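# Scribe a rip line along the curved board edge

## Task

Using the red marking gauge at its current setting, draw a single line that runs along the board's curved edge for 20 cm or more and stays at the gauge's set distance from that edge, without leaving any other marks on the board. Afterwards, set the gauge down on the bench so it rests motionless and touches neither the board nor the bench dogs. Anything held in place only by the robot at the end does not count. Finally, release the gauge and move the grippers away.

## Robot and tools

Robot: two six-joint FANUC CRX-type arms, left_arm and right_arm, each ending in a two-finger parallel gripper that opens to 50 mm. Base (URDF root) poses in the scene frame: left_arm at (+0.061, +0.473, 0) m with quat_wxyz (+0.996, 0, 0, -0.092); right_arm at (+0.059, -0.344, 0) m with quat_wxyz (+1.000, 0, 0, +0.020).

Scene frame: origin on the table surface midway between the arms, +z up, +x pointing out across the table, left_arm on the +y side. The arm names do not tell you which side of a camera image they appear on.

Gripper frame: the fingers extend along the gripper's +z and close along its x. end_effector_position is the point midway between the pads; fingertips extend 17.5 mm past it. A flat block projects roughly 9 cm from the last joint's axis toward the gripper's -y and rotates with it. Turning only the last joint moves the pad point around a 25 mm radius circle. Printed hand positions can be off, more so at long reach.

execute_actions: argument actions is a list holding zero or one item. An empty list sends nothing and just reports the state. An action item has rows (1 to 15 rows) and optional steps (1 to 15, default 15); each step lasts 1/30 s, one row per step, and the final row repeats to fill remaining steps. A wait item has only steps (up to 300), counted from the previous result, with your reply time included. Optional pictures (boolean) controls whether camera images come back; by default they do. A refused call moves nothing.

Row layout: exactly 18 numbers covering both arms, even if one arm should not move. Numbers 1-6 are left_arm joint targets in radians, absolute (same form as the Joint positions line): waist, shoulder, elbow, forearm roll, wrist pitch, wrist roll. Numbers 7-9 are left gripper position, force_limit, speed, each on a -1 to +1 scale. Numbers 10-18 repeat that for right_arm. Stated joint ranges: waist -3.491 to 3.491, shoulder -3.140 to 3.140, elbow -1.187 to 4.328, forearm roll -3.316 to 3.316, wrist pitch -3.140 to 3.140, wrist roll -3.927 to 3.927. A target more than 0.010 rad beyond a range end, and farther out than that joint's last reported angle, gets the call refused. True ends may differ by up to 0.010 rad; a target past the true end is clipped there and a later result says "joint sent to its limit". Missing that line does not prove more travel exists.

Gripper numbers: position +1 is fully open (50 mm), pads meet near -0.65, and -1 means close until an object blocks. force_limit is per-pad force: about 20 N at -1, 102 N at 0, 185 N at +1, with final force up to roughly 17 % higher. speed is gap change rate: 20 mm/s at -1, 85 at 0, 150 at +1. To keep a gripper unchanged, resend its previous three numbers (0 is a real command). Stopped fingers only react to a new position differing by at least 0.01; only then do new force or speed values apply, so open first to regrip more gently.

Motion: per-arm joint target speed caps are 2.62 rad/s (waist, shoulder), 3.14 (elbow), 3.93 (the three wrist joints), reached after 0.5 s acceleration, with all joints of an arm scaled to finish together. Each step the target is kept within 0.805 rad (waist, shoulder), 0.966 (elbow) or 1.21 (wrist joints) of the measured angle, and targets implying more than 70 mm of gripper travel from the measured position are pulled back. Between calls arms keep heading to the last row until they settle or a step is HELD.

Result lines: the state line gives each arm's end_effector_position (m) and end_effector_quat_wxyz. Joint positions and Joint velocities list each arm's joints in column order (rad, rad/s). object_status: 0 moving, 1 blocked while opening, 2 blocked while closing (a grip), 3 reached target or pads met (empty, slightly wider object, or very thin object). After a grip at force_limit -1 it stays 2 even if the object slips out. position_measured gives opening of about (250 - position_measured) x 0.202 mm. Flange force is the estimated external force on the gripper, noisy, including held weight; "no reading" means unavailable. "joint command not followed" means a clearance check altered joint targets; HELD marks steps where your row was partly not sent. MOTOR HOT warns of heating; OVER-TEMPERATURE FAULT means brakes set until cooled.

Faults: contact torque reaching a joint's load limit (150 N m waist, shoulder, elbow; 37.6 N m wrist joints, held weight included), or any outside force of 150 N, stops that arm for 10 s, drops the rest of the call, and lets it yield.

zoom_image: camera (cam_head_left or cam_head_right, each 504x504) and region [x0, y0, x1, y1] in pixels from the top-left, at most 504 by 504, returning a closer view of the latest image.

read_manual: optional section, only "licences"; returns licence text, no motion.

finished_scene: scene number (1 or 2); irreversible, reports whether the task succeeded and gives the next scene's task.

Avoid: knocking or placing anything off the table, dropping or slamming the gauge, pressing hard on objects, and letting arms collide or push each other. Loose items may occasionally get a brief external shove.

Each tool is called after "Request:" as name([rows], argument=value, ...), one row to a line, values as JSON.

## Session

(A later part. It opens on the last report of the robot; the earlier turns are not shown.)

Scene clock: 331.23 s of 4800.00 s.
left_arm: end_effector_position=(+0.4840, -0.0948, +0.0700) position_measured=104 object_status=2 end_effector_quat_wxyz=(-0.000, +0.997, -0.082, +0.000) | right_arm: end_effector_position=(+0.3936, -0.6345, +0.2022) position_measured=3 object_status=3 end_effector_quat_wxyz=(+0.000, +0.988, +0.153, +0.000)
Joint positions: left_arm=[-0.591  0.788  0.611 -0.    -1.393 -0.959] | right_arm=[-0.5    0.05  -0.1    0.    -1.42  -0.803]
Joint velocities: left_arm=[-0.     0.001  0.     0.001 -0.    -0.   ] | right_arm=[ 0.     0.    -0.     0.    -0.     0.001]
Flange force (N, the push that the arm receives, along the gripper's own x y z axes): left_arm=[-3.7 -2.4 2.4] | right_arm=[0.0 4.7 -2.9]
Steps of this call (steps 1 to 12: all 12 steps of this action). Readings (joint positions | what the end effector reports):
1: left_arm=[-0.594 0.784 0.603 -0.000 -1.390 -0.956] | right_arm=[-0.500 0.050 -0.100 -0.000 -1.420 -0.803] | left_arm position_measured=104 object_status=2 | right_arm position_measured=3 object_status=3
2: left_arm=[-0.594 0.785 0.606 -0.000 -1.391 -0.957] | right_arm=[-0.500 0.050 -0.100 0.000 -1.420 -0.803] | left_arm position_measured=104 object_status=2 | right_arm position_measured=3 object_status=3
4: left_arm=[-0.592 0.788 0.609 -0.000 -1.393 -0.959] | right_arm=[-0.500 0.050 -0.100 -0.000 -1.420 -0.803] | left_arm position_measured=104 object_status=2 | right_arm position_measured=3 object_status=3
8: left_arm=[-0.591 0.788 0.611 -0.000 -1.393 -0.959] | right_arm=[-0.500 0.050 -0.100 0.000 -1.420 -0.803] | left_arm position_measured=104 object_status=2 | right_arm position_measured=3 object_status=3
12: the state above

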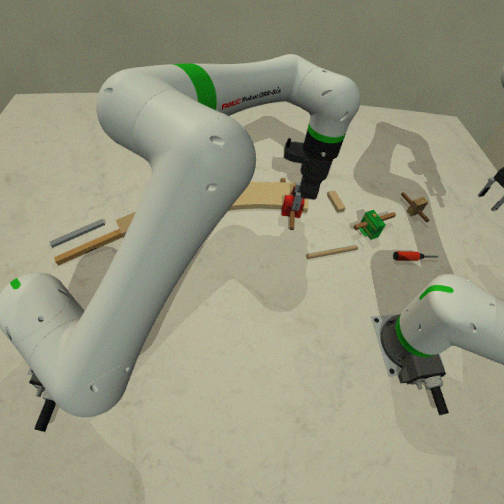

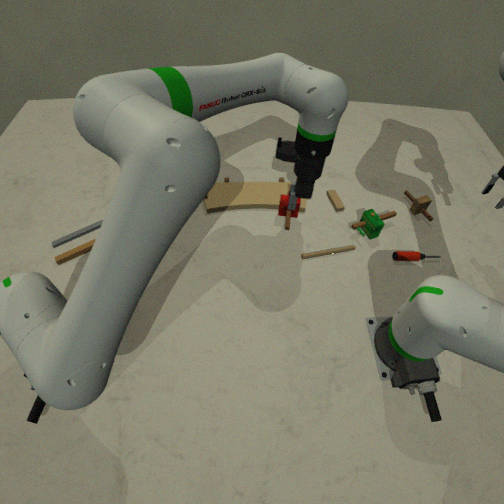

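Offsets 5, 6.5 mm.

Request:
execute_actions([
  {"rows":[[-0.5893,0.7919,0.6165,0,-1.3954,-0.9612,-1,0,-0.4,-0.5,0.05,-0.1,0,-1.42,-0.803,1,0,0]],"steps":12},
], pictures=false)

Request:
execute_actions([
  {"rows":[[-0.5878,0.7945,0.6209,0,-1.3972,-0.9627,-1,0,-0.4,-0.5,0.05,-0.1,0,-1.42,-0.803,1,0,0]],"steps":12},
], pictures=false)

Request:
execute_actions([
  {"rows":[[-0.5878,0.7945,0.6209,0,-1.3972,-0.9427,-1,0,-0.4,-0.5,0.05,-0.1,0,-1.42,-0.803,1,0,0]],"steps":12},
], pictures=false)

Scene clock: 342.37 s of 4800.00 s.
left_arm: end_effector_position=(+0.4859, -0.0948, +0.0700) position_measured=104 object_status=2 end_effector_quat_wxyz=(+0.000, +0.997, -0.082, -0.000) | right_arm: end_effector_position=(+0.3936, -0.6345, +0.2022) position_measured=3 object_status=3 end_effector_quat_wxyz=(+0.000, +0.988, +0.153, +0.000)
Joint positions: left_arm=[-0.589  0.792  0.616  0.    -1.395 -0.961] | right_arm=[-0.5    0.05  -0.1   -0.    -1.42  -0.803]
Joint velocities: left_arm=[ 0.001  0.002  0.    -0.    -0.    -0.001] | right_arm=[ 0.     0.    -0.001 -0.001  0.    -0.001]
Flange force (N, the push that the arm receives, along the gripper's own x y z axes): left_arm=[-5.9 -5.0 2.3] | right_arm=[0.7 2.8 -2.4]
Steps of this call (steps 1 to 15: the robot went on to your last target; steps 16 to 90: nothing new was sent; then 7.73 s passed at rest; steps 91 to 102: all 12 steps of this action). Readings (joint positions | what the end effector reports):
91: left_arm=[-0.591 0.789 0.611 0.000 -1.393 -0.959] | right_arm=[-0.500 0.050 -0.100 0.000 -1.420 -0.803] | left_arm position_measured=104 object_status=2 | right_arm position_measured=3 object_status=3
92: left_arm=[-0.590 0.790 0.613 0.000 -1.394 -0.960] | right_arm=[-0.500 0.050 -0.100 0.000 -1.420 -0.803] | left_arm position_measured=104 object_status=2 | right_arm position_measured=3 object_status=3
94: left_arm=[-0.590 0.791 0.616 0.000 -1.395 -0.961] | right_arm=[-0.500 0.050 -0.100 0.000 -1.420 -0.803] | left_arm position_measured=104 object_status=2 | right_arm position_measured=3 object_status=3
98: left_arm=[-0.589 0.792 0.616 0.000 -1.395 -0.961] | right_arm=[-0.500 0.050 -0.100 0.000 -1.420 -0.803] | left_arm position_measured=104 object_status=2 | right_arm position_measured=3 object_status=3
102: the state above

Scene clock: 342.77 s of 4800.00 s.
left_arm: end_effector_position=(+0.4875, -0.0948, +0.0700) position_measured=104 object_status=2 end_effector_quat_wxyz=(+0.000, +0.997, -0.082, -0.000) | right_arm: end_effector_position=(+0.3936, -0.6345, +0.2022) position_measured=3 object_status=3 end_effector_quat_wxyz=(+0.000, +0.988, +0.153, +0.000)
Joint positions: left_arm=[-0.588  0.794  0.621  0.    -1.397 -0.963] | right_arm=[-0.5    0.05  -0.1    0.    -1.42  -0.803]
Joint velocities: left_arm=[ 0.    -0.    -0.001 -0.001  0.    -0.002] | right_arm=[ 0. -0.  0.  0.  0.  0.]
Flange force (N, the push that the arm receives, along the gripper's own x y z axes): left_arm=[-2.5 -2.4 2.4] | right_arm=[-0.6 4.5 -2.8]
Steps of this call (steps 1 to 12: all 12 steps of this action). Readings (joint positions | what the end effector reports):
1: left_arm=[-0.589 0.792 0.617 0.000 -1.396 -0.961] | right_arm=[-0.500 0.050 -0.100 0.000 -1.420 -0.803] | left_arm position_measured=104 object_status=2 | right_arm position_measured=3 object_status=3
2: left_arm=[-0.589 0.793 0.618 0.000 -1.396 -0.962] | right_arm=[-0.500 0.050 -0.100 0.000 -1.420 -0.803] | left_arm position_measured=104 object_status=2 | right_arm position_measured=3 object_status=3
4: left_arm=[-0.588 0.794 0.620 0.000 -1.397 -0.962] | right_arm=[-0.500 0.050 -0.100 0.000 -1.420 -0.803] | left_arm position_measured=104 object_status=2 | right_arm position_measured=3 object_status=3
8: left_arm=[-0.588 0.794 0.621 0.000 -1.397 -0.963] | right_arm=[-0.500 0.050 -0.100 0.000 -1.420 -0.803] | left_arm position_measured=104 object_status=2 | right_arm position_measured=3 object_status=3
12: the state above

Scene clock: 343.17 s of 4800.00 s.
left_arm: end_effector_position=(+0.4870, -0.0947, +0.0700) position_measured=104 object_status=2 end_effector_quat_wxyz=(+0.000, +0.997, -0.072, -0.000) | right_arm: end_effector_position=(+0.3936, -0.6345, +0.2022) position_measured=3 object_status=3 end_effector_quat_wxyz=(+0.000, +0.988, +0.153, +0.000)
Joint positions: left_arm=[-0.588  0.794  0.621  0.    -1.397 -0.943] | right_arm=[-0.5    0.05  -0.1    0.    -1.42  -0.803]
Joint velocities: left_arm=[ 0.001 -0.001 -0.    -0.001 -0.     0.001] | right_arm=[-0.    -0.    -0.    -0.001  0.001  0.001]
Flange force (N, the push that the arm receives, along the gripper's own x y z axes): left_arm=[-3.7 -2.6 1.5] | right_arm=[0.6 3.9 -3.5]
Steps of this call (steps 1 to 12: all 12 steps of this action). Readings (joint positions | what the end effector reports):
1: left_arm=[-0.588 0.794 0.621 0.000 -1.397 -0.962] | right_arm=[-0.500 0.050 -0.100 0.000 -1.420 -0.803] | left_arm position_measured=104 object_status=2 | right_arm position_measured=3 object_status=3
2: left_arm=[-0.588 0.794 0.621 0.000 -1.397 -0.957] | right_arm=[-0.500 0.050 -0.100 0.000 -1.420 -0.803] | left_arm position_measured=104 object_status=2 | right_arm position_measured=3 object_status=3
4: left_arm=[-0.588 0.794 0.621 0.000 -1.397 -0.946] | right_arm=[-0.500 0.050 -0.100 0.000 -1.420 -0.803] | left_arm position_measured=104 object_status=2 | right_arm position_measured=3 object_status=3
8: left_arm=[-0.588 0.794 0.621 0.000 -1.397 -0.943] | right_arm=[-0.500 0.050 -0.100 0.000 -1.420 -0.803] | left_arm position_measured=104 object_status=2 | right_arm position_measured=3 object_status=3
12: the state above

Request:
execute_actions([
  {"rows":[[-0.5863,0.7971,0.6253,0,-1.399,-0.9442,-1,0,-0.4,-0.5,0.05,-0.1,0,-1.42,-0.803,1,0,0]],"steps":12},
], pictures=false)

Request:
execute_actions([
  {"rows":[[-0.5848,0.7997,0.6297,0,-1.4008,-0.9457,-1,0,-0.4,-0.5,0.05,-0.1,0,-1.42,-0.803,1,0,0]],"steps":12},
], pictures=false)

Request:
execute_actions([
  {"rows":[[-0.5848,0.7997,0.6297,0,-1.4008,-0.9257,-1,0,-0.4,-0.5,0.05,-0.1,0,-1.42,-0.803,1,0,0]],"steps":12},
], pictures=false)

Scene clock: 352.67 s of 4800.00 s.
left_arm: end_effector_position=(+0.4885, -0.0947, +0.0700) position_measured=104 object_status=2 end_effector_quat_wxyz=(-0.000, +0.997, -0.072, +0.000) | right_arm: end_effector_position=(+0.3936, -0.6345, +0.2022) position_measured=3 object_status=3 end_effector_quat_wxyz=(+0.000, +0.988, +0.153, +0.000)
Joint positions: left_arm=[-0.586  0.797  0.625 -0.    -1.399 -0.944] | right_arm=[-0.5    0.05  -0.1    0.    -1.42  -0.803]
Joint velocities: left_arm=[ 0.    -0.002 -0.     0.    -0.    -0.   ] | right_arm=[-0.    -0.     0.    -0.     0.001  0.   ]
Flange force (N, the push that the arm receives, along the gripper's own x y z axes): left_arm=[-4.2 -2.5 2.2] | right_arm=[-0.2 4.8 -2.8]
Steps of this call (steps 1 to 15: the robot went on to your last target; steps 16 to 90: nothing new was sent; then 6.10 s passed at rest; steps 91 to 102: all 12 steps of this action). Readings (joint positions | what the end effector reports):
91: left_arm=[-0.588 0.795 0.621 -0.000 -1.397 -0.943] | right_arm=[-0.500 0.050 -0.100 0.000 -1.420 -0.803] | left_arm position_measured=104 object_status=2 | right_arm position_measured=3 object_status=3
92: left_arm=[-0.587 0.796 0.623 -0.000 -1.398 -0.943] | right_arm=[-0.500 0.050 -0.100 0.000 -1.420 -0.803] | left_arm position_measured=104 object_status=2 | right_arm position_measured=3 object_status=3
94: left_arm=[-0.587 0.797 0.625 -0.000 -1.399 -0.944] | right_arm=[-0.500 0.050 -0.100 0.000 -1.420 -0.803] | left_arm position_measured=104 object_status=2 | right_arm position_measured=3 object_status=3
98: left_arm=[-0.586 0.797 0.625 -0.000 -1.399 -0.944] | right_arm=[-0.500 0.050 -0.100 0.000 -1.420 -0.803] | left_arm position_measured=104 object_status=2 | right_arm position_measured=3 object_status=3
102: the state above

Scene clock: 353.07 s of 4800.00 s.
left_arm: end_effector_position=(+0.4900, -0.0946, +0.0700) position_measured=104 object_status=2 end_effector_quat_wxyz=(-0.000, +0.997, -0.072, -0.000) | right_arm: end_effector_position=(+0.3936, -0.6345, +0.2022) position_measured=3 object_status=3 end_effector_quat_wxyz=(+0.000, +0.988, +0.153, +0.000)
Joint positions: left_arm=[-0.585  0.8    0.63  -0.    -1.401 -0.946] | right_arm=[-0.5    0.05  -0.1    0.    -1.42  -0.803]
Joint velocities: left_arm=[ 0.001  0.     0.001 -0.002  0.    -0.001] | right_arm=[-0.    -0.     0.    -0.     0.001 -0.001]
Flange force (N, the push that the arm receives, along the gripper's own x y z axes): left_arm=[-24.2 -4.3 -5.5] | right_arm=[-0.7 2.5 -2.6]
Steps of this call (steps 1 to 12: all 12 steps of this action). Readings (joint positions | what the end effector reports):
1: left_arm=[-0.586 0.797 0.626 -0.000 -1.399 -0.944] | right_arm=[-0.500 0.050 -0.100 0.000 -1.420 -0.803] | left_arm position_measured=104 object_status=2 | right_arm position_measured=3 object_status=3
2: left_arm=[-0.586 0.798 0.627 -0.000 -1.400 -0.945] | right_arm=[-0.500 0.050 -0.100 0.000 -1.420 -0.803] | left_arm position_measured=104 object_status=2 | right_arm position_measured=3 object_status=3
4: left_arm=[-0.585 0.799 0.629 -0.000 -1.401 -0.945] | right_arm=[-0.500 0.050 -0.100 0.000 -1.420 -0.803] | left_arm position_measured=104 object_status=2 | right_arm position_measured=3 object_status=3
8: left_arm=[-0.585 0.800 0.630 -0.000 -1.401 -0.946] | right_arm=[-0.500 0.050 -0.100 -0.000 -1.420 -0.803] | left_arm position_measured=104 object_status=2 | right_arm position_measured=3 object_status=3
12: the state above

Scene clock: 353.47 s of 4800.00 s.
left_arm: end_effector_position=(+0.4895, -0.0946, +0.0700) position_measured=104 object_status=2 end_effector_quat_wxyz=(-0.000, +0.998, -0.062, -0.000) | right_arm: end_effector_position=(+0.3936, -0.6345, +0.2022) position_measured=3 object_status=3 end_effector_quat_wxyz=(+0.000, +0.988, +0.153, +0.000)
Joint positions: left_arm=[-0.585  0.8    0.63  -0.    -1.401 -0.926] | right_arm=[-0.5    0.05  -0.1    0.    -1.42  -0.803]
Joint velocities: left_arm=[ 0.001  0.     0.    -0.    -0.     0.002] | right_arm=[-0.    -0.     0.001  0.     0.001 -0.002]
Flange force (N, the push that the arm receives, along the gripper's own x y z axes): left_arm=[-22.9 -1.2 -0.4] | right_arm=[0.0 3.9 -2.4]
Steps of this call (steps 1 to 12: all 12 steps of this action). Readings (joint positions | what the end effector reports):
1: left_arm=[-0.585 0.800 0.630 -0.000 -1.401 -0.945] | right_arm=[-0.500 0.050 -0.100 0.000 -1.420 -0.803] | left_arm position_measured=104 object_status=2 | right_arm position_measured=3 object_status=3
2: left_arm=[-0.585 0.800 0.630 -0.000 -1.401 -0.940] | right_arm=[-0.500 0.050 -0.100 0.000 -1.420 -0.803] | left_arm position_measured=104 object_status=2 | right_arm position_measured=3 object_status=3
4: left_arm=[-0.585 0.800 0.630 -0.000 -1.401 -0.929] | right_arm=[-0.500 0.050 -0.100 0.000 -1.420 -0.803] | left_arm position_measured=104 object_status=2 | right_arm position_measured=3 object_status=3
8: left_arm=[-0.585 0.800 0.630 -0.000 -1.401 -0.926] | right_arm=[-0.500 0.050 -0.100 0.000 -1.420 -0.803] | left_arm position_measured=104 object_status=2 | right_arm position_measured=3 object_status=3
12: the state above

Request:
execute_actions([
  {"rows":[[-0.5858,0.799,0.6237,0,-1.3955,-0.9407,-1,0,-0.4,-0.5,0.05,-0.1,0,-1.42,-0.803,1,0,0]],"steps":12},
], pictures=false)

Request:
execute_actions([
  {"rows":[[-0.5858,0.7998,0.6215,0,-1.3925,-0.9407,-1,0,-0.4,-0.5,0.05,-0.1,0,-1.42,-0.803,1,0,0]],"steps":12},
], pictures=false)

Scene clock: 367.63 s of 4800.00 s.
left_arm: end_effector_position=(+0.4890, -0.0947, +0.0681) position_measured=104 object_status=2 end_effector_quat_wxyz=(+0.000, +0.998, -0.070, +0.000) | right_arm: end_effector_position=(+0.3936, -0.6345, +0.2022) position_measured=3 object_status=3 end_effector_quat_wxyz=(+0.000, +0.988, +0.153, +0.000)
Joint positions: left_arm=[-0.586  0.799  0.624  0.    -1.395 -0.941] | right_arm=[-0.5    0.05  -0.1    0.    -1.42  -0.803]
Joint velocities: left_arm=[-0.001  0.002 -0.001  0.     0.     0.001] | right_arm=[ 0. -0. -0.  0.  0. -0.]
Flange force (N, the push that the arm receives, along the gripper's own x y z axes): left_arm=[-17.6 -9.2 -16.8] | right_arm=[-0.2 3.3 -2.2]
Steps of this call (steps 1 to 15: the robot went on to your last target; steps 16 to 90: nothing new was sent; then 10.77 s passed at rest; steps 91 to 102: all 12 steps of this action). Readings (joint positions | what the end effector reports):
91: left_arm=[-0.585 0.800 0.630 0.000 -1.401 -0.926] | right_arm=[-0.500 0.050 -0.100 0.000 -1.420 -0.803] | left_arm position_measured=104 object_status=2 | right_arm position_measured=3 object_status=3
92: left_arm=[-0.585 0.799 0.628 0.000 -1.399 -0.931] | right_arm=[-0.500 0.050 -0.100 0.000 -1.420 -0.803] | left_arm position_measured=104 object_status=2 | right_arm position_measured=3 object_status=3
94: left_arm=[-0.585 0.799 0.625 0.000 -1.396 -0.938] | right_arm=[-0.500 0.050 -0.100 -0.000 -1.420 -0.803] | left_arm position_measured=104 object_status=2 | right_arm position_measured=3 object_status=3
98: left_arm=[-0.586 0.799 0.624 0.000 -1.396 -0.940] | right_arm=[-0.500 0.050 -0.100 0.000 -1.420 -0.803] | left_arm position_measured=104 object_status=2 | right_arm position_measured=3 object_status=3
102: the state above

Scene clock: 368.03 s of 4800.00 s.
left_arm: end_effector_position=(+0.4889, -0.0947, +0.0666) position_measured=104 object_status=2 end_effector_quat_wxyz=(+0.000, +0.998, -0.070, +0.000) | right_arm: end_effector_position=(+0.3936, -0.6345, +0.2022) position_measured=3 object_status=3 end_effector_quat_wxyz=(+0.000, +0.988, +0.153, +0.000)
Joint positions: left_arm=[-0.586  0.8    0.622  0.    -1.393 -0.941] | right_arm=[-0.5    0.05  -0.1    0.    -1.42  -0.803]
Joint velocities: left_arm=[ 0.     0.001 -0.001  0.     0.     0.001] | right_arm=[ 0.    -0.     0.    -0.001 -0.001  0.   ]
Flange force (N, the push that the arm receives, along the gripper's own x y z axes): left_arm=[-30.2 -11.4 -49.9] | right_arm=[0.4 4.9 -3.1]
Steps of this call (steps 1 to 12: all 12 steps of this action). Readings (joint positions | what the end effector reports):
1: left_arm=[-0.586 0.799 0.624 0.000 -1.395 -0.941] | right_arm=[-0.500 0.050 -0.100 0.000 -1.420 -0.803] | left_arm position_measured=104 object_status=2 | right_arm position_measured=3 object_status=3
2: left_arm=[-0.586 0.799 0.623 0.000 -1.394 -0.941] | right_arm=[-0.500 0.050 -0.100 0.000 -1.420 -0.803] | left_arm position_measured=104 object_status=2 | right_arm position_measured=3 object_status=3
4: left_arm=[-0.586 0.799 0.622 0.000 -1.393 -0.941] | right_arm=[-0.500 0.050 -0.100 0.000 -1.420 -0.803] | left_arm position_measured=104 object_status=2 | right_arm position_measured=3 object_status=3
8: left_arm=[-0.586 0.799 0.622 0.000 -1.393 -0.941] | right_arm=[-0.500 0.050 -0.100 0.000 -1.420 -0.803] | left_arm position_measured=104 object_status=2 | right_arm position_measured=3 object_status=3
12: the state above

Request:
execute_actions([
  {"rows":[[-0.5856,0.7985,0.6237,0,-1.396,-0.941,-1,0,-0.4,-0.5,0.05,-0.1,0,-1.42,-0.803,1,0,0]],"steps":10},
], pictures=false)

Request:
execute_actions([
  {"rows":[[-0.5698,0.7708,0.577,0,-1.377,-0.9341,-1,0,-0.4,-0.5,0.05,-0.1,0,-1.42,-0.803,1,0,0]],"steps":12},
], pictures=false)

Request:
execute_actions([
  {"rows":[[-0.5539,0.7436,0.5316,0,-1.3588,-0.9275,-1,0,-0.4,-0.5,0.05,-0.1,0,-1.42,-0.803,1,0,0]],"steps":12},
])

Request:
zoom_image(camera="cam_head_right", region=[240,165,320,235])

Scene clock: 402.50 s of 4800.00 s.
left_arm: end_effector_position=(+0.4890, -0.0944, +0.0680) position_measured=104 object_status=2 end_effector_quat_wxyz=(-0.000, +0.998, -0.070, -0.000) | right_arm: end_effector_position=(+0.3936, -0.6345, +0.2022) position_measured=3 object_status=3 end_effector_quat_wxyz=(+0.000, +0.988, +0.153, +0.000)
Joint positions: left_arm=[-0.586  0.799  0.624 -0.    -1.396 -0.941] | right_arm=[-0.5    0.05  -0.1    0.    -1.42  -0.803]
Joint velocities: left_arm=[-0.    -0.001  0.001  0.    -0.001 -0.002] | right_arm=[-0.    -0.    -0.    -0.    -0.    -0.001]
Flange force (N, the push that the arm receives, along the gripper's own x y z axes): left_arm=[-17.6 -7.8 -8.2] | right_arm=[-0.8 4.8 -3.2]
Steps of this call (steps 1 to 15: the robot went on to your last target; steps 16 to 90: nothing new was sent; then 31.13 s passed at rest; steps 91 to 100: all 10 steps of this action). Readings (joint positions | what the end effector reports):
91: left_arm=[-0.586 0.800 0.622 0.000 -1.393 -0.941] | right_arm=[-0.500 0.050 -0.100 0.000 -1.420 -0.803] | left_arm position_measured=104 object_status=2 | right_arm position_measured=3 object_status=3
92: left_arm=[-0.586 0.800 0.622 0.000 -1.393 -0.941] | right_arm=[-0.500 0.050 -0.100 0.000 -1.420 -0.803] | left_arm position_measured=104 object_status=2 | right_arm position_measured=3 object_status=3
94: left_arm=[-0.586 0.800 0.623 -0.000 -1.395 -0.941] | right_arm=[-0.500 0.050 -0.100 0.000 -1.420 -0.803] | left_arm position_measured=104 object_status=2 | right_arm position_measured=3 object_status=3
98: left_arm=[-0.586 0.799 0.624 -0.000 -1.396 -0.941] | right_arm=[-0.500 0.050 -0.100 0.000 -1.420 -0.803] | left_arm position_measured=104 object_status=2 | right_arm position_measured=3 object_status=3
100: the state above

Scene clock: 402.90 s of 4800.00 s.
left_arm: end_effector_position=(+0.4908, -0.0811, +0.0683) position_measured=104 object_status=2 end_effector_quat_wxyz=(-0.000, +0.998, -0.059, +0.000) | right_arm: end_effector_position=(+0.3936, -0.6345, +0.2022) position_measured=3 object_status=3 end_effector_quat_wxyz=(+0.000, +0.988, +0.153, +0.000)
Joint positions: left_arm=[-0.57   0.771  0.577 -0.    -1.377 -0.934] | right_arm=[-0.5    0.05  -0.1    0.    -1.42  -0.803]
Joint velocities: left_arm=[ 0.001 -0.    -0.002 -0.     0.    -0.   ] | right_arm=[ 0.     0.    -0.     0.001  0.001 -0.001]
Flange force (N, the push that the arm receives, along the gripper's own x y z axes): left_arm=[-7.3 2.2 -5.0] | right_arm=[0.1 4.3 -2.3]
Steps of this call (steps 1 to 12: all 12 steps of this action). Readings (joint positions | what the end effector reports):
1: left_arm=[-0.585 0.798 0.623 -0.000 -1.396 -0.941] | right_arm=[-0.500 0.050 -0.100 0.000 -1.420 -0.803] | left_arm position_measured=104 object_status=2 | right_arm position_measured=3 object_status=3
2: left_arm=[-0.584 0.795 0.618 -0.000 -1.393 -0.941] | right_arm=[-0.500 0.050 -0.100 0.000 -1.420 -0.803] | left_arm position_measured=104 object_status=2 | right_arm position_measured=3 object_status=3
4: left_arm=[-0.575 0.780 0.593 -0.000 -1.384 -0.937] | right_arm=[-0.500 0.050 -0.100 0.000 -1.420 -0.803] | left_arm position_measured=104 object_status=2 | right_arm position_measured=3 object_status=3
8: left_arm=[-0.570 0.771 0.578 -0.000 -1.377 -0.934] | right_arm=[-0.500 0.050 -0.100 0.000 -1.420 -0.803] | left_arm position_measured=104 object_status=2 | right_arm position_measured=3 object_status=3
12: the state above

Scene clock: 403.30 s of 4800.00 s.
left_arm: end_effector_position=(+0.4922, -0.0677, +0.0683) position_measured=104 object_status=2 end_effector_quat_wxyz=(-0.000, +0.999, -0.047, +0.000) | right_arm: end_effector_position=(+0.3936, -0.6345, +0.2022) position_measured=3 object_status=3 end_effector_quat_wxyz=(+0.000, +0.988, +0.153, +0.000)
Joint positions: left_arm=[-0.554  0.744  0.532 -0.    -1.359 -0.928] | right_arm=[-0.5    0.05  -0.1    0.    -1.42  -0.803]
Joint velocities: left_arm=[ 0.    -0.002 -0.002 -0.001  0.    -0.   ] | right_arm=[-0.    -0.     0.    -0.    -0.001 -0.001]
Flange force (N, the push that the arm receives, along the gripper's own x y z axes): left_arm=[-6.8 1.6 -3.3] | right_arm=[0.6 3.3 -2.1]
Steps of this call (steps 1 to 12: all 12 steps of this action). Readings (joint positions | what the end effector reports):
1: left_arm=[-0.570 0.770 0.576 -0.000 -1.377 -0.934] | right_arm=[-0.500 0.050 -0.100 0.000 -1.420 -0.803] | left_arm position_measured=104 object_status=2 | right_arm position_measured=3 object_status=3
2: left_arm=[-0.568 0.767 0.571 -0.000 -1.374 -0.933] | right_arm=[-0.500 0.050 -0.100 0.000 -1.420 -0.803] | left_arm position_measured=104 object_status=2 | right_arm position_measured=3 object_status=3
4: left_arm=[-0.559 0.753 0.547 -0.000 -1.365 -0.930] | right_arm=[-0.500 0.050 -0.100 0.000 -1.420 -0.803] | left_arm position_measured=104 object_status=2 | right_arm position_measured=3 object_status=3
8: left_arm=[-0.554 0.744 0.532 -0.000 -1.359 -0.928] | right_arm=[-0.500 0.050 -0.100 0.000 -1.420 -0.803] | left_arm position_measured=104 object_status=2 | right_arm position_measured=3 object_status=3
12: the state above

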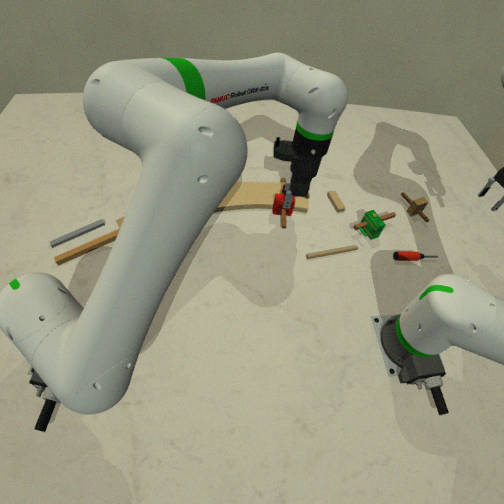

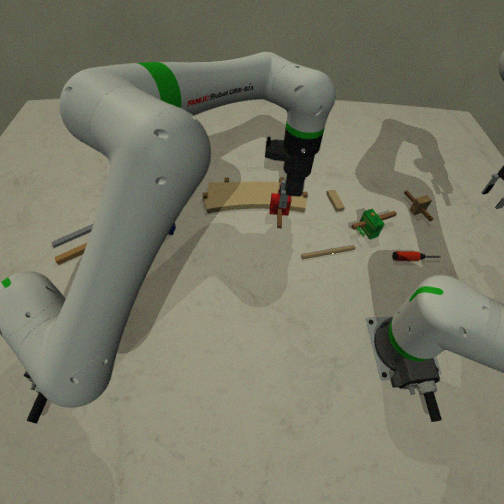

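Region (240, 165, 320, 235) of cam_head_right's 504x504 image, scaled by 6.300, with more detail than that image has; it fills the top 441 rows of this view, and the rest is white.

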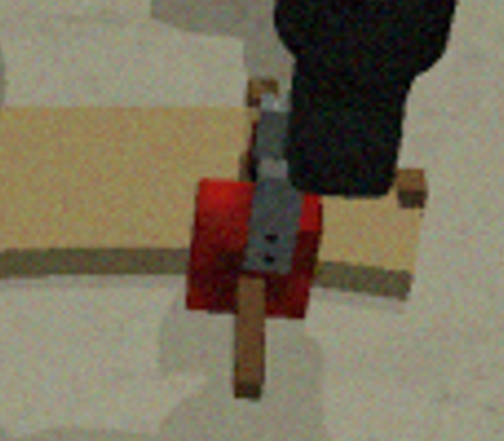

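Request:
execute_actions([
  {"rows":[[-0.5375,0.7179,0.4879,0,-1.3408,-0.9214,-1,0,-0.4,-0.5,0.05,-0.1,0,-1.42,-0.803,1,0,0]],"steps":10},
], pictures=false)

Request:
execute_actions([
  {"rows":[[-0.5213,0.6917,0.445,0,-1.3241,-0.9152,-1,0,-0.4,-0.5,0.05,-0.1,0,-1.42,-0.803,1,0,0]],"steps":10},
], pictures=false)

Request:
execute_actions([
  {"rows":[[-0.5049,0.6659,0.4033,0,-1.3082,-0.9091,-1,0,-0.4,-0.5,0.05,-0.1,0,-1.42,-0.803,1,0,0]],"steps":10},
])

Request:
zoom_image(camera="cam_head_right", region=[240,165,320,235])

Scene clock: 413.67 s of 4800.00 s.
left_arm: end_effector_position=(+0.4936, -0.0544, +0.0679) position_measured=104 object_status=2 end_effector_quat_wxyz=(+0.000, +0.999, -0.036, -0.000) | right_arm: end_effector_position=(+0.3936, -0.6345, +0.2022) position_measured=3 object_status=3 end_effector_quat_wxyz=(+0.000, +0.988, +0.153, +0.000)
Joint positions: left_arm=[-0.538  0.718  0.488  0.    -1.341 -0.921] | right_arm=[-0.5    0.05  -0.1    0.    -1.42  -0.803]
Joint velocities: left_arm=[ 0.003 -0.001 -0.003 -0.     0.001  0.   ] | right_arm=[-0.     0.    -0.     0.001  0.    -0.   ]
Flange force (N, the push that the arm receives, along the gripper's own x y z axes): left_arm=[-13.9 3.6 -11.4] | right_arm=[-0.6 2.7 -2.2]
Steps of this call (steps 1 to 15: the robot went on to your last target; steps 16 to 90: nothing new was sent; then 7.03 s passed at rest; steps 91 to 100: all 10 steps of this action). Readings (joint positions | what the end effector reports):
91: left_arm=[-0.554 0.743 0.531 0.000 -1.359 -0.927] | right_arm=[-0.500 0.050 -0.100 0.000 -1.420 -0.803] | left_arm position_measured=104 object_status=2 | right_arm position_measured=3 object_status=3
92: left_arm=[-0.552 0.740 0.525 0.000 -1.356 -0.927] | right_arm=[-0.500 0.050 -0.100 0.000 -1.420 -0.803] | left_arm position_measured=104 object_status=2 | right_arm position_measured=3 object_status=3
94: left_arm=[-0.543 0.726 0.502 0.000 -1.347 -0.923] | right_arm=[-0.500 0.050 -0.100 0.000 -1.420 -0.803] | left_arm position_measured=104 object_status=2 | right_arm position_measured=3 object_status=3
98: left_arm=[-0.538 0.718 0.489 0.000 -1.341 -0.921] | right_arm=[-0.500 0.050 -0.100 0.000 -1.420 -0.803] | left_arm position_measured=104 object_status=2 | right_arm position_measured=3 object_status=3
100: the state above

Scene clock: 414.00 s of 4800.00 s.
left_arm: end_effector_position=(+0.4944, -0.0409, +0.0678) position_measured=104 object_status=2 end_effector_quat_wxyz=(+0.000, +1.000, -0.025, -0.000) | right_arm: end_effector_position=(+0.3936, -0.6345, +0.2022) position_measured=3 object_status=3 end_effector_quat_wxyz=(+0.000, +0.988, +0.153, +0.000)
Joint positions: left_arm=[-0.521  0.692  0.445  0.    -1.324 -0.915] | right_arm=[-0.5    0.05  -0.1    0.    -1.42  -0.803]
Joint velocities: left_arm=[ 0.002 -0.002 -0.002 -0.     0.001  0.002] | right_arm=[ 0.    -0.    -0.     0.001 -0.001 -0.001]
Flange force (N, the push that the arm receives, along the gripper's own x y z axes): left_arm=[-15.8 3.3 -12.7] | right_arm=[0.4 3.8 -3.1]
Steps of this call (steps 1 to 10: all 10 steps of this action). Readings (joint positions | what the end effector reports):
1: left_arm=[-0.537 0.717 0.487 0.000 -1.340 -0.921] | right_arm=[-0.500 0.050 -0.100 -0.000 -1.420 -0.803] | left_arm position_measured=104 object_status=2 | right_arm position_measured=3 object_status=3
2: left_arm=[-0.535 0.714 0.482 0.000 -1.338 -0.920] | right_arm=[-0.500 0.050 -0.100 0.000 -1.420 -0.803] | left_arm position_measured=104 object_status=2 | right_arm position_measured=3 object_status=3
4: left_arm=[-0.526 0.700 0.458 0.000 -1.330 -0.917] | right_arm=[-0.500 0.050 -0.100 -0.000 -1.420 -0.803] | left_arm position_measured=104 object_status=2 | right_arm position_measured=3 object_status=3
8: left_arm=[-0.522 0.692 0.446 0.000 -1.324 -0.915] | right_arm=[-0.500 0.050 -0.100 0.000 -1.420 -0.803] | left_arm position_measured=104 object_status=2 | right_arm position_measured=3 object_status=3
10: the state above

Scene clock: 414.33 s of 4800.00 s.
left_arm: end_effector_position=(+0.4950, -0.0273, +0.0678) position_measured=104 object_status=2 end_effector_quat_wxyz=(-0.000, +1.000, -0.014, +0.000) | right_arm: end_effector_position=(+0.3936, -0.6345, +0.2022) position_measured=3 object_status=3 end_effector_quat_wxyz=(+0.000, +0.988, +0.153, +0.000)
Joint positions: left_arm=[-0.505  0.666  0.404 -0.    -1.308 -0.909] | right_arm=[-0.5    0.05  -0.1    0.    -1.42  -0.803]
Joint velocities: left_arm=[ 0.002 -0.001 -0.002 -0.     0.001  0.001] | right_arm=[-0.    -0.    -0.001  0.001  0.001 -0.001]
Flange force (N, the push that the arm receives, along the gripper's own x y z axes): left_arm=[-12.7 6.8 -11.1] | right_arm=[-0.7 2.9 -1.5]
Steps of this call (steps 1 to 10: all 10 steps of this action). Readings (joint positions | what the end effector reports):
1: left_arm=[-0.521 0.691 0.444 0.000 -1.324 -0.915] | right_arm=[-0.500 0.050 -0.100 0.000 -1.420 -0.803] | left_arm position_measured=104 object_status=2 | right_arm position_measured=3 object_status=3
2: left_arm=[-0.519 0.688 0.439 0.000 -1.321 -0.914] | right_arm=[-0.500 0.050 -0.100 0.000 -1.420 -0.803] | left_arm position_measured=104 object_status=2 | right_arm position_measured=3 object_status=3
4: left_arm=[-0.510 0.674 0.416 -0.000 -1.313 -0.911] | right_arm=[-0.500 0.050 -0.100 0.000 -1.420 -0.803] | left_arm position_measured=104 object_status=2 | right_arm position_measured=3 object_status=3
8: left_arm=[-0.505 0.666 0.404 -0.000 -1.308 -0.909] | right_arm=[-0.500 0.050 -0.100 0.000 -1.420 -0.803] | left_arm position_measured=104 object_status=2 | right_arm position_measured=3 object_status=3
10: the state above

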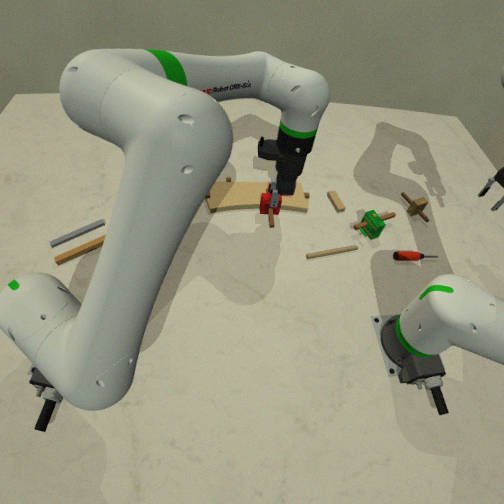

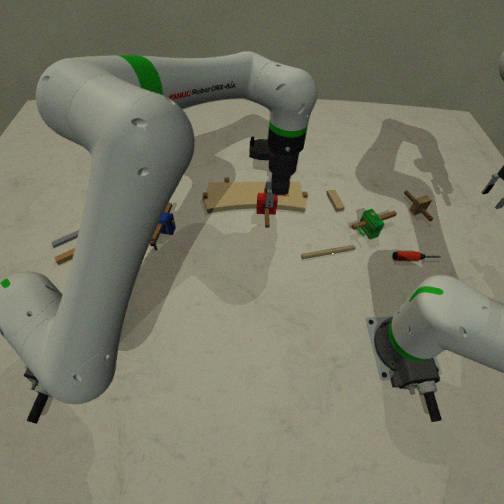

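Region (240, 165, 320, 235) of cam_head_right's 504x504 image, scaled by 6.300, with more detail than that image has; it fills the top 441 rows of this view, and the rest is white.

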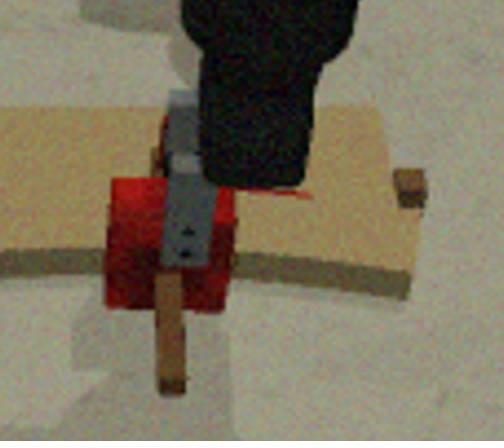

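Request:
execute_actions([
  {"rows":[[-0.4884,0.6406,0.3624,0,-1.2926,-0.9031,-1,0,-0.4,-0.5,0.05,-0.1,0,-1.42,-0.803,1,0,0]],"steps":10},
], pictures=false)

Request:
execute_actions([
  {"rows":[[-0.4717,0.6154,0.3225,0,-1.2779,-0.8974,-1,0,-0.4,-0.5,0.05,-0.1,0,-1.42,-0.803,1,0,0]],"steps":10},
], pictures=false)

Request:
execute_actions([
  {"rows":[[-0.4548,0.5905,0.2835,0,-1.2638,-0.8918,-1,0,-0.4,-0.5,0.05,-0.1,0,-1.42,-0.803,1,0,0]],"steps":10},
], pictures=false)

Request:
execute_actions([
  {"rows":[[-0.4377,0.5659,0.2452,0,-1.2501,-0.8864,-1,0,-0.4,-0.5,0.05,-0.1,0,-1.42,-0.803,1,0,0]],"steps":10},
])

Request:
zoom_image(camera="cam_head_right", region=[230,165,320,235])

Scene clock: 429.37 s of 4800.00 s.
left_arm: end_effector_position=(+0.4952, -0.0138, +0.0677) position_measured=104 object_status=2 end_effector_quat_wxyz=(+0.000, +1.000, -0.003, +0.000) | right_arm: end_effector_position=(+0.3936, -0.6345, +0.2022) position_measured=3 object_status=3 end_effector_quat_wxyz=(+0.000, +0.988, +0.153, +0.000)
Joint positions: left_arm=[-0.488  0.641  0.363  0.    -1.293 -0.903] | right_arm=[-0.5    0.05  -0.1    0.    -1.42  -0.803]
Joint velocities: left_arm=[ 0.003 -0.001 -0.004 -0.     0.001  0.   ] | right_arm=[ 0.     0.    -0.    -0.    -0.001 -0.001]
Flange force (N, the push that the arm receives, along the gripper's own x y z axes): left_arm=[-13.2 5.0 -13.9] | right_arm=[0.0 3.2 -2.6]
Steps of this call (steps 1 to 15: the robot went on to your last target; steps 16 to 90: nothing new was sent; then 11.70 s passed at rest; steps 91 to 100: all 10 steps of this action). Readings (joint positions | what the end effector reports):
91: left_arm=[-0.505 0.665 0.403 0.000 -1.308 -0.909] | right_arm=[-0.500 0.050 -0.100 0.000 -1.420 -0.803] | left_arm position_measured=104 object_status=2 | right_arm position_measured=3 object_status=3
92: left_arm=[-0.502 0.662 0.397 0.000 -1.306 -0.908] | right_arm=[-0.500 0.050 -0.100 0.000 -1.420 -0.803] | left_arm position_measured=104 object_status=2 | right_arm position_measured=3 object_status=3
94: left_arm=[-0.493 0.648 0.375 0.000 -1.297 -0.905] | right_arm=[-0.500 0.050 -0.100 0.000 -1.420 -0.803] | left_arm position_measured=104 object_status=2 | right_arm position_measured=3 object_status=3
98: left_arm=[-0.489 0.641 0.363 0.000 -1.293 -0.903] | right_arm=[-0.500 0.050 -0.100 0.000 -1.420 -0.803] | left_arm position_measured=104 object_status=2 | right_arm position_measured=3 object_status=3
100: the state above

Scene clock: 429.70 s of 4800.00 s.
left_arm: end_effector_position=(+0.4951, -0.0003, +0.0676) position_measured=104 object_status=2 end_effector_quat_wxyz=(+0.000, +1.000, +0.009, -0.000) | right_arm: end_effector_position=(+0.3936, -0.6345, +0.2022) position_measured=3 object_status=3 end_effector_quat_wxyz=(+0.000, +0.988, +0.153, +0.000)
Joint positions: left_arm=[-0.472  0.616  0.323  0.    -1.278 -0.897] | right_arm=[-0.5    0.05  -0.1    0.    -1.42  -0.803]
Joint velocities: left_arm=[ 0.001 -0.001 -0.005 -0.     0.001  0.003] | right_arm=[-0.    -0.001  0.     0.    -0.001  0.002]
Flange force (N, the push that the arm receives, along the gripper's own x y z axes): left_arm=[-12.7 5.5 -12.6] | right_arm=[-1.0 3.5 -2.0]
Steps of this call (steps 1 to 10: all 10 steps of this action). Readings (joint positions | what the end effector reports):
1: left_arm=[-0.488 0.640 0.362 0.000 -1.292 -0.903] | right_arm=[-0.500 0.050 -0.100 0.000 -1.420 -0.803] | left_arm position_measured=104 object_status=2 | right_arm position_measured=3 object_status=3
2: left_arm=[-0.486 0.637 0.356 0.000 -1.290 -0.902] | right_arm=[-0.500 0.050 -0.100 0.000 -1.420 -0.803] | left_arm position_measured=104 object_status=2 | right_arm position_measured=3 object_status=3
4: left_arm=[-0.477 0.623 0.334 0.000 -1.282 -0.899] | right_arm=[-0.500 0.050 -0.100 0.000 -1.420 -0.803] | left_arm position_measured=104 object_status=2 | right_arm position_measured=3 object_status=3
8: left_arm=[-0.472 0.616 0.323 0.000 -1.278 -0.897] | right_arm=[-0.500 0.050 -0.100 0.000 -1.420 -0.803] | left_arm position_measured=104 object_status=2 | right_arm position_measured=3 object_status=3
10: the state above

Scene clock: 430.03 s of 4800.00 s.
left_arm: end_effector_position=(+0.4947, +0.0131, +0.0676) position_measured=104 object_status=2 end_effector_quat_wxyz=(+0.000, +1.000, +0.020, -0.000) | right_arm: end_effector_position=(+0.3936, -0.6345, +0.2022) position_measured=3 object_status=3 end_effector_quat_wxyz=(+0.000, +0.988, +0.153, +0.000)
Joint positions: left_arm=[-0.455  0.591  0.284  0.    -1.264 -0.892] | right_arm=[-0.5    0.05  -0.1    0.    -1.42  -0.803]
Joint velocities: left_arm=[ 0.001 -0.004 -0.002 -0.     0.001 -0.001] | right_arm=[-0.001  0.     0.    -0.    -0.     0.001]
Flange force (N, the push that the arm receives, along the gripper's own x y z axes): left_arm=[-12.6 0.7 -9.8] | right_arm=[-0.5 2.4 -2.3]
Steps of this call (steps 1 to 10: all 10 steps of this action). Readings (joint positions | what the end effector reports):
1: left_arm=[-0.471 0.615 0.322 0.000 -1.278 -0.897] | right_arm=[-0.500 0.050 -0.100 0.000 -1.420 -0.803] | left_arm position_measured=104 object_status=2 | right_arm position_measured=3 object_status=3
2: left_arm=[-0.469 0.611 0.316 0.000 -1.275 -0.896] | right_arm=[-0.500 0.050 -0.100 0.000 -1.420 -0.803] | left_arm position_measured=104 object_status=2 | right_arm position_measured=3 object_status=3
4: left_arm=[-0.460 0.598 0.295 0.000 -1.268 -0.893] | right_arm=[-0.500 0.050 -0.100 0.000 -1.420 -0.803] | left_arm position_measured=104 object_status=2 | right_arm position_measured=3 object_status=3
8: left_arm=[-0.455 0.591 0.284 0.000 -1.264 -0.892] | right_arm=[-0.500 0.050 -0.100 -0.000 -1.420 -0.803] | left_arm position_measured=104 object_status=2 | right_arm position_measured=3 object_status=3
10: the state above

Scene clock: 430.37 s of 4800.00 s.
left_arm: end_effector_position=(+0.4940, +0.0266, +0.0676) position_measured=104 object_status=2 end_effector_quat_wxyz=(+0.000, +1.000, +0.031, +0.000) | right_arm: end_effector_position=(+0.3936, -0.6345, +0.2022) position_measured=3 object_status=3 end_effector_quat_wxyz=(+0.000, +0.988, +0.153, +0.000)
Joint positions: left_arm=[-0.438  0.566  0.245  0.    -1.25  -0.886] | right_arm=[-0.5    0.05  -0.1    0.    -1.42  -0.803]
Joint velocities: left_arm=[ 0.002 -0.001 -0.003 -0.001  0.001  0.   ] | right_arm=[-0.     0.     0.    -0.     0.     0.001]
Flange force (N, the push that the arm receives, along the gripper's own x y z axes): left_arm=[-15.0 0.5 -8.4] | right_arm=[-0.1 4.4 -2.7]
Steps of this call (steps 1 to 10: all 10 steps of this action). Readings (joint positions | what the end effector reports):
1: left_arm=[-0.455 0.590 0.283 0.000 -1.263 -0.892] | right_arm=[-0.500 0.050 -0.100 0.000 -1.420 -0.803] | left_arm position_measured=104 object_status=2 | right_arm position_measured=3 object_status=3
2: left_arm=[-0.452 0.586 0.277 0.000 -1.261 -0.891] | right_arm=[-0.500 0.050 -0.100 0.000 -1.420 -0.803] | left_arm position_measured=104 object_status=2 | right_arm position_measured=3 object_status=3
4: left_arm=[-0.443 0.573 0.256 0.000 -1.254 -0.888] | right_arm=[-0.500 0.050 -0.100 -0.000 -1.420 -0.803] | left_arm position_measured=104 object_status=2 | right_arm position_measured=3 object_status=3
8: left_arm=[-0.438 0.566 0.246 0.000 -1.250 -0.886] | right_arm=[-0.500 0.050 -0.100 0.000 -1.420 -0.803] | left_arm position_measured=104 object_status=2 | right_arm position_measured=3 object_status=3
10: the state above

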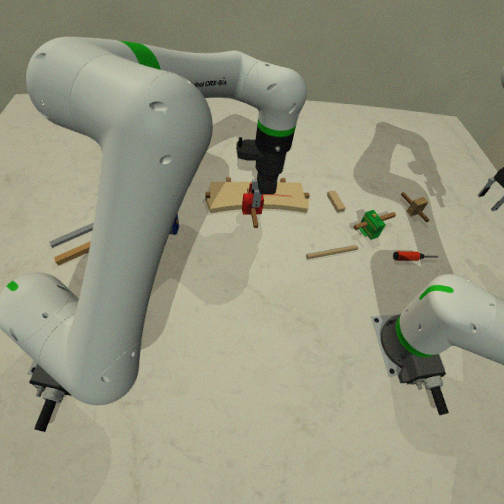

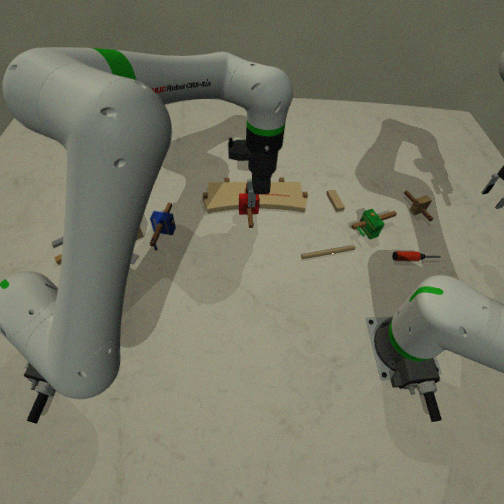

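Region (230, 165, 320, 235) of cam_head_right's 504x504 image, scaled by 5.600, with more detail than that image has.

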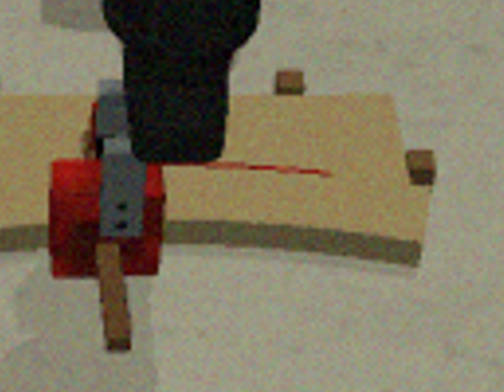

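Request:
execute_actions([
  {"rows":[[-0.4204,0.5414,0.207,0,-1.2364,-0.8812,-1,0,-0.4,-0.5,0.05,-0.1,0,-1.42,-0.803,1,0,0]],"steps":10},
], pictures=false)

Request:
execute_actions([
  {"rows":[[-0.4028,0.517,0.1699,0,-1.2237,-0.8763,-1,0,-0.4,-0.5,0.05,-0.1,0,-1.42,-0.803,1,0,0]],"steps":10},
], pictures=false)

Request:
execute_actions([
  {"rows":[[-0.385,0.4925,0.1333,0,-1.2116,-0.8715,-1,0,-0.4,-0.5,0.05,-0.1,0,-1.42,-0.803,1,0,0]],"steps":10},
], pictures=false)

Request:
execute_actions([
  {"rows":[[-0.3669,0.4678,0.0972,0,-1.2002,-0.8671,-1,0,-0.4,-0.5,0.05,-0.1,0,-1.42,-0.803,1,0,0]],"steps":10},
], pictures=false)

Scene clock: 445.00 s of 4800.00 s.
left_arm: end_effector_position=(+0.4930, +0.0401, +0.0673) position_measured=104 object_status=2 end_effector_quat_wxyz=(+0.000, +0.999, +0.042, +0.000) | right_arm: end_effector_position=(+0.3936, -0.6345, +0.2022) position_measured=3 object_status=3 end_effector_quat_wxyz=(+0.000, +0.988, +0.153, +0.000)
Joint positions: left_arm=[-0.421  0.541  0.207 -0.    -1.236 -0.881] | right_arm=[-0.5    0.05  -0.1    0.    -1.42  -0.803]
Joint velocities: left_arm=[ 0.     0.    -0.002 -0.001  0.001  0.002] | right_arm=[-0.001  0.    -0.    -0.     0.001 -0.   ]
Flange force (N, the push that the arm receives, along the gripper's own x y z axes): left_arm=[-12.3 6.2 -18.5] | right_arm=[-0.2 3.7 -2.4]
Steps of this call (steps 1 to 15: the robot went on to your last target; steps 16 to 90: nothing new was sent; then 11.30 s passed at rest; steps 91 to 100: all 10 steps of this action). Readings (joint positions | what the end effector reports):
91: left_arm=[-0.437 0.565 0.244 -0.000 -1.250 -0.886] | right_arm=[-0.500 0.050 -0.100 0.000 -1.420 -0.803] | left_arm position_measured=104 object_status=2 | right_arm position_measured=3 object_status=3
92: left_arm=[-0.435 0.562 0.239 -0.000 -1.248 -0.886] | right_arm=[-0.500 0.050 -0.100 0.000 -1.420 -0.803] | left_arm position_measured=104 object_status=2 | right_arm position_measured=3 object_status=3
94: left_arm=[-0.425 0.548 0.218 -0.000 -1.240 -0.883] | right_arm=[-0.500 0.050 -0.100 0.000 -1.420 -0.803] | left_arm position_measured=104 object_status=2 | right_arm position_measured=3 object_status=3
98: left_arm=[-0.421 0.542 0.208 -0.000 -1.237 -0.881] | right_arm=[-0.500 0.050 -0.100 0.000 -1.420 -0.803] | left_arm position_measured=104 object_status=2 | right_arm position_measured=3 object_status=3
100: the state above

Scene clock: 445.33 s of 4800.00 s.
left_arm: end_effector_position=(+0.4917, +0.0535, +0.0672) position_measured=104 object_status=2 end_effector_quat_wxyz=(+0.000, +0.999, +0.054, +0.000) | right_arm: end_effector_position=(+0.3936, -0.6345, +0.2022) position_measured=3 object_status=3 end_effector_quat_wxyz=(+0.000, +0.988, +0.153, +0.000)
Joint positions: left_arm=[-0.403  0.517  0.17  -0.    -1.224 -0.876] | right_arm=[-0.5    0.05  -0.1    0.    -1.42  -0.803]
Joint velocities: left_arm=[ 0.001 -0.002 -0.003  0.002  0.001  0.   ] | right_arm=[-0.     0.    -0.001  0.001  0.001  0.001]
Flange force (N, the push that the arm receives, along the gripper's own x y z axes): left_arm=[-20.7 1.9 -17.1] | right_arm=[0.1 4.1 -3.0]
Steps of this call (steps 1 to 10: all 10 steps of this action). Readings (joint positions | what the end effector reports):
1: left_arm=[-0.420 0.541 0.206 -0.000 -1.236 -0.881] | right_arm=[-0.500 0.050 -0.100 0.000 -1.420 -0.803] | left_arm position_measured=104 object_status=2 | right_arm position_measured=3 object_status=3
2: left_arm=[-0.417 0.537 0.201 -0.000 -1.234 -0.880] | right_arm=[-0.500 0.050 -0.100 -0.000 -1.420 -0.803] | left_arm position_measured=104 object_status=2 | right_arm position_measured=3 object_status=3
4: left_arm=[-0.408 0.524 0.180 -0.000 -1.227 -0.878] | right_arm=[-0.500 0.050 -0.100 0.000 -1.420 -0.803] | left_arm position_measured=104 object_status=2 | right_arm position_measured=3 object_status=3
8: left_arm=[-0.403 0.517 0.170 -0.000 -1.224 -0.876] | right_arm=[-0.500 0.050 -0.100 0.000 -1.420 -0.803] | left_arm position_measured=104 object_status=2 | right_arm position_measured=3 object_status=3
10: the state above

Scene clock: 445.67 s of 4800.00 s.
left_arm: end_effector_position=(+0.4901, +0.0670, +0.0671) position_measured=104 object_status=2 end_effector_quat_wxyz=(+0.000, +0.998, +0.065, +0.000) | right_arm: end_effector_position=(+0.3936, -0.6345, +0.2022) position_measured=3 object_status=3 end_effector_quat_wxyz=(+0.000, +0.988, +0.153, +0.000)
Joint positions: left_arm=[-0.385  0.493  0.133 -0.    -1.212 -0.872] | right_arm=[-0.5    0.05  -0.1    0.    -1.42  -0.803]
Joint velocities: left_arm=[ 0.001 -0.002 -0.003  0.     0.001  0.001] | right_arm=[-0. -0. -0.  0. -0.  0.]
Flange force (N, the push that the arm receives, along the gripper's own x y z axes): left_arm=[-16.4 7.7 -16.6] | right_arm=[0.0 2.4 -2.1]
Steps of this call (steps 1 to 10: all 10 steps of this action). Readings (joint positions | what the end effector reports):
1: left_arm=[-0.403 0.517 0.169 -0.000 -1.223 -0.876] | right_arm=[-0.500 0.050 -0.100 0.000 -1.420 -0.803] | left_arm position_measured=104 object_status=2 | right_arm position_measured=3 object_status=3
2: left_arm=[-0.400 0.513 0.164 -0.000 -1.221 -0.875] | right_arm=[-0.500 0.050 -0.100 0.000 -1.420 -0.803] | left_arm position_measured=104 object_status=2 | right_arm position_measured=3 object_status=3
4: left_arm=[-0.390 0.499 0.143 -0.000 -1.215 -0.873] | right_arm=[-0.500 0.050 -0.100 0.000 -1.420 -0.803] | left_arm position_measured=104 object_status=2 | right_arm position_measured=3 object_status=3
8: left_arm=[-0.385 0.493 0.134 -0.000 -1.212 -0.872] | right_arm=[-0.500 0.050 -0.100 0.000 -1.420 -0.803] | left_arm position_measured=104 object_status=2 | right_arm position_measured=3 object_status=3
10: the state above

Scene clock: 446.00 s of 4800.00 s.
left_arm: end_effector_position=(+0.4881, +0.0804, +0.0672) position_measured=104 object_status=2 end_effector_quat_wxyz=(+0.000, +0.997, +0.076, +0.000) | right_arm: end_effector_position=(+0.3936, -0.6345, +0.2022) position_measured=3 object_status=3 end_effector_quat_wxyz=(+0.000, +0.988, +0.153, +0.000)
Joint positions: left_arm=[-0.367  0.468  0.097 -0.    -1.2   -0.867] | right_arm=[-0.5    0.05  -0.1    0.    -1.42  -0.803]
Joint velocities: left_arm=[ 0.001 -0.002 -0.003  0.001  0.001  0.001] | right_arm=[-0.    -0.001 -0.    -0.001 -0.001 -0.002]
Flange force (N, the push that the arm receives, along the gripper's own x y z axes): left_arm=[-16.1 3.5 -13.7] | right_arm=[-0.6 2.8 -2.9]
Steps of this call (steps 1 to 10: all 10 steps of this action). Readings (joint positions | what the end effector reports):
1: left_arm=[-0.385 0.492 0.133 -0.000 -1.211 -0.871] | right_arm=[-0.500 0.050 -0.100 0.000 -1.420 -0.803] | left_arm position_measured=104 object_status=2 | right_arm position_measured=3 object_status=3
2: left_arm=[-0.382 0.488 0.127 -0.000 -1.209 -0.871] | right_arm=[-0.500 0.050 -0.100 0.000 -1.420 -0.803] | left_arm position_measured=104 object_status=2 | right_arm position_measured=3 object_status=3
4: left_arm=[-0.372 0.475 0.107 -0.000 -1.203 -0.868] | right_arm=[-0.500 0.050 -0.100 0.000 -1.420 -0.803] | left_arm position_measured=104 object_status=2 | right_arm position_measured=3 object_status=3
8: left_arm=[-0.367 0.468 0.098 -0.000 -1.200 -0.867] | right_arm=[-0.500 0.050 -0.100 0.000 -1.420 -0.803] | left_arm position_measured=104 object_status=2 | right_arm position_measured=3 object_status=3
10: the state above


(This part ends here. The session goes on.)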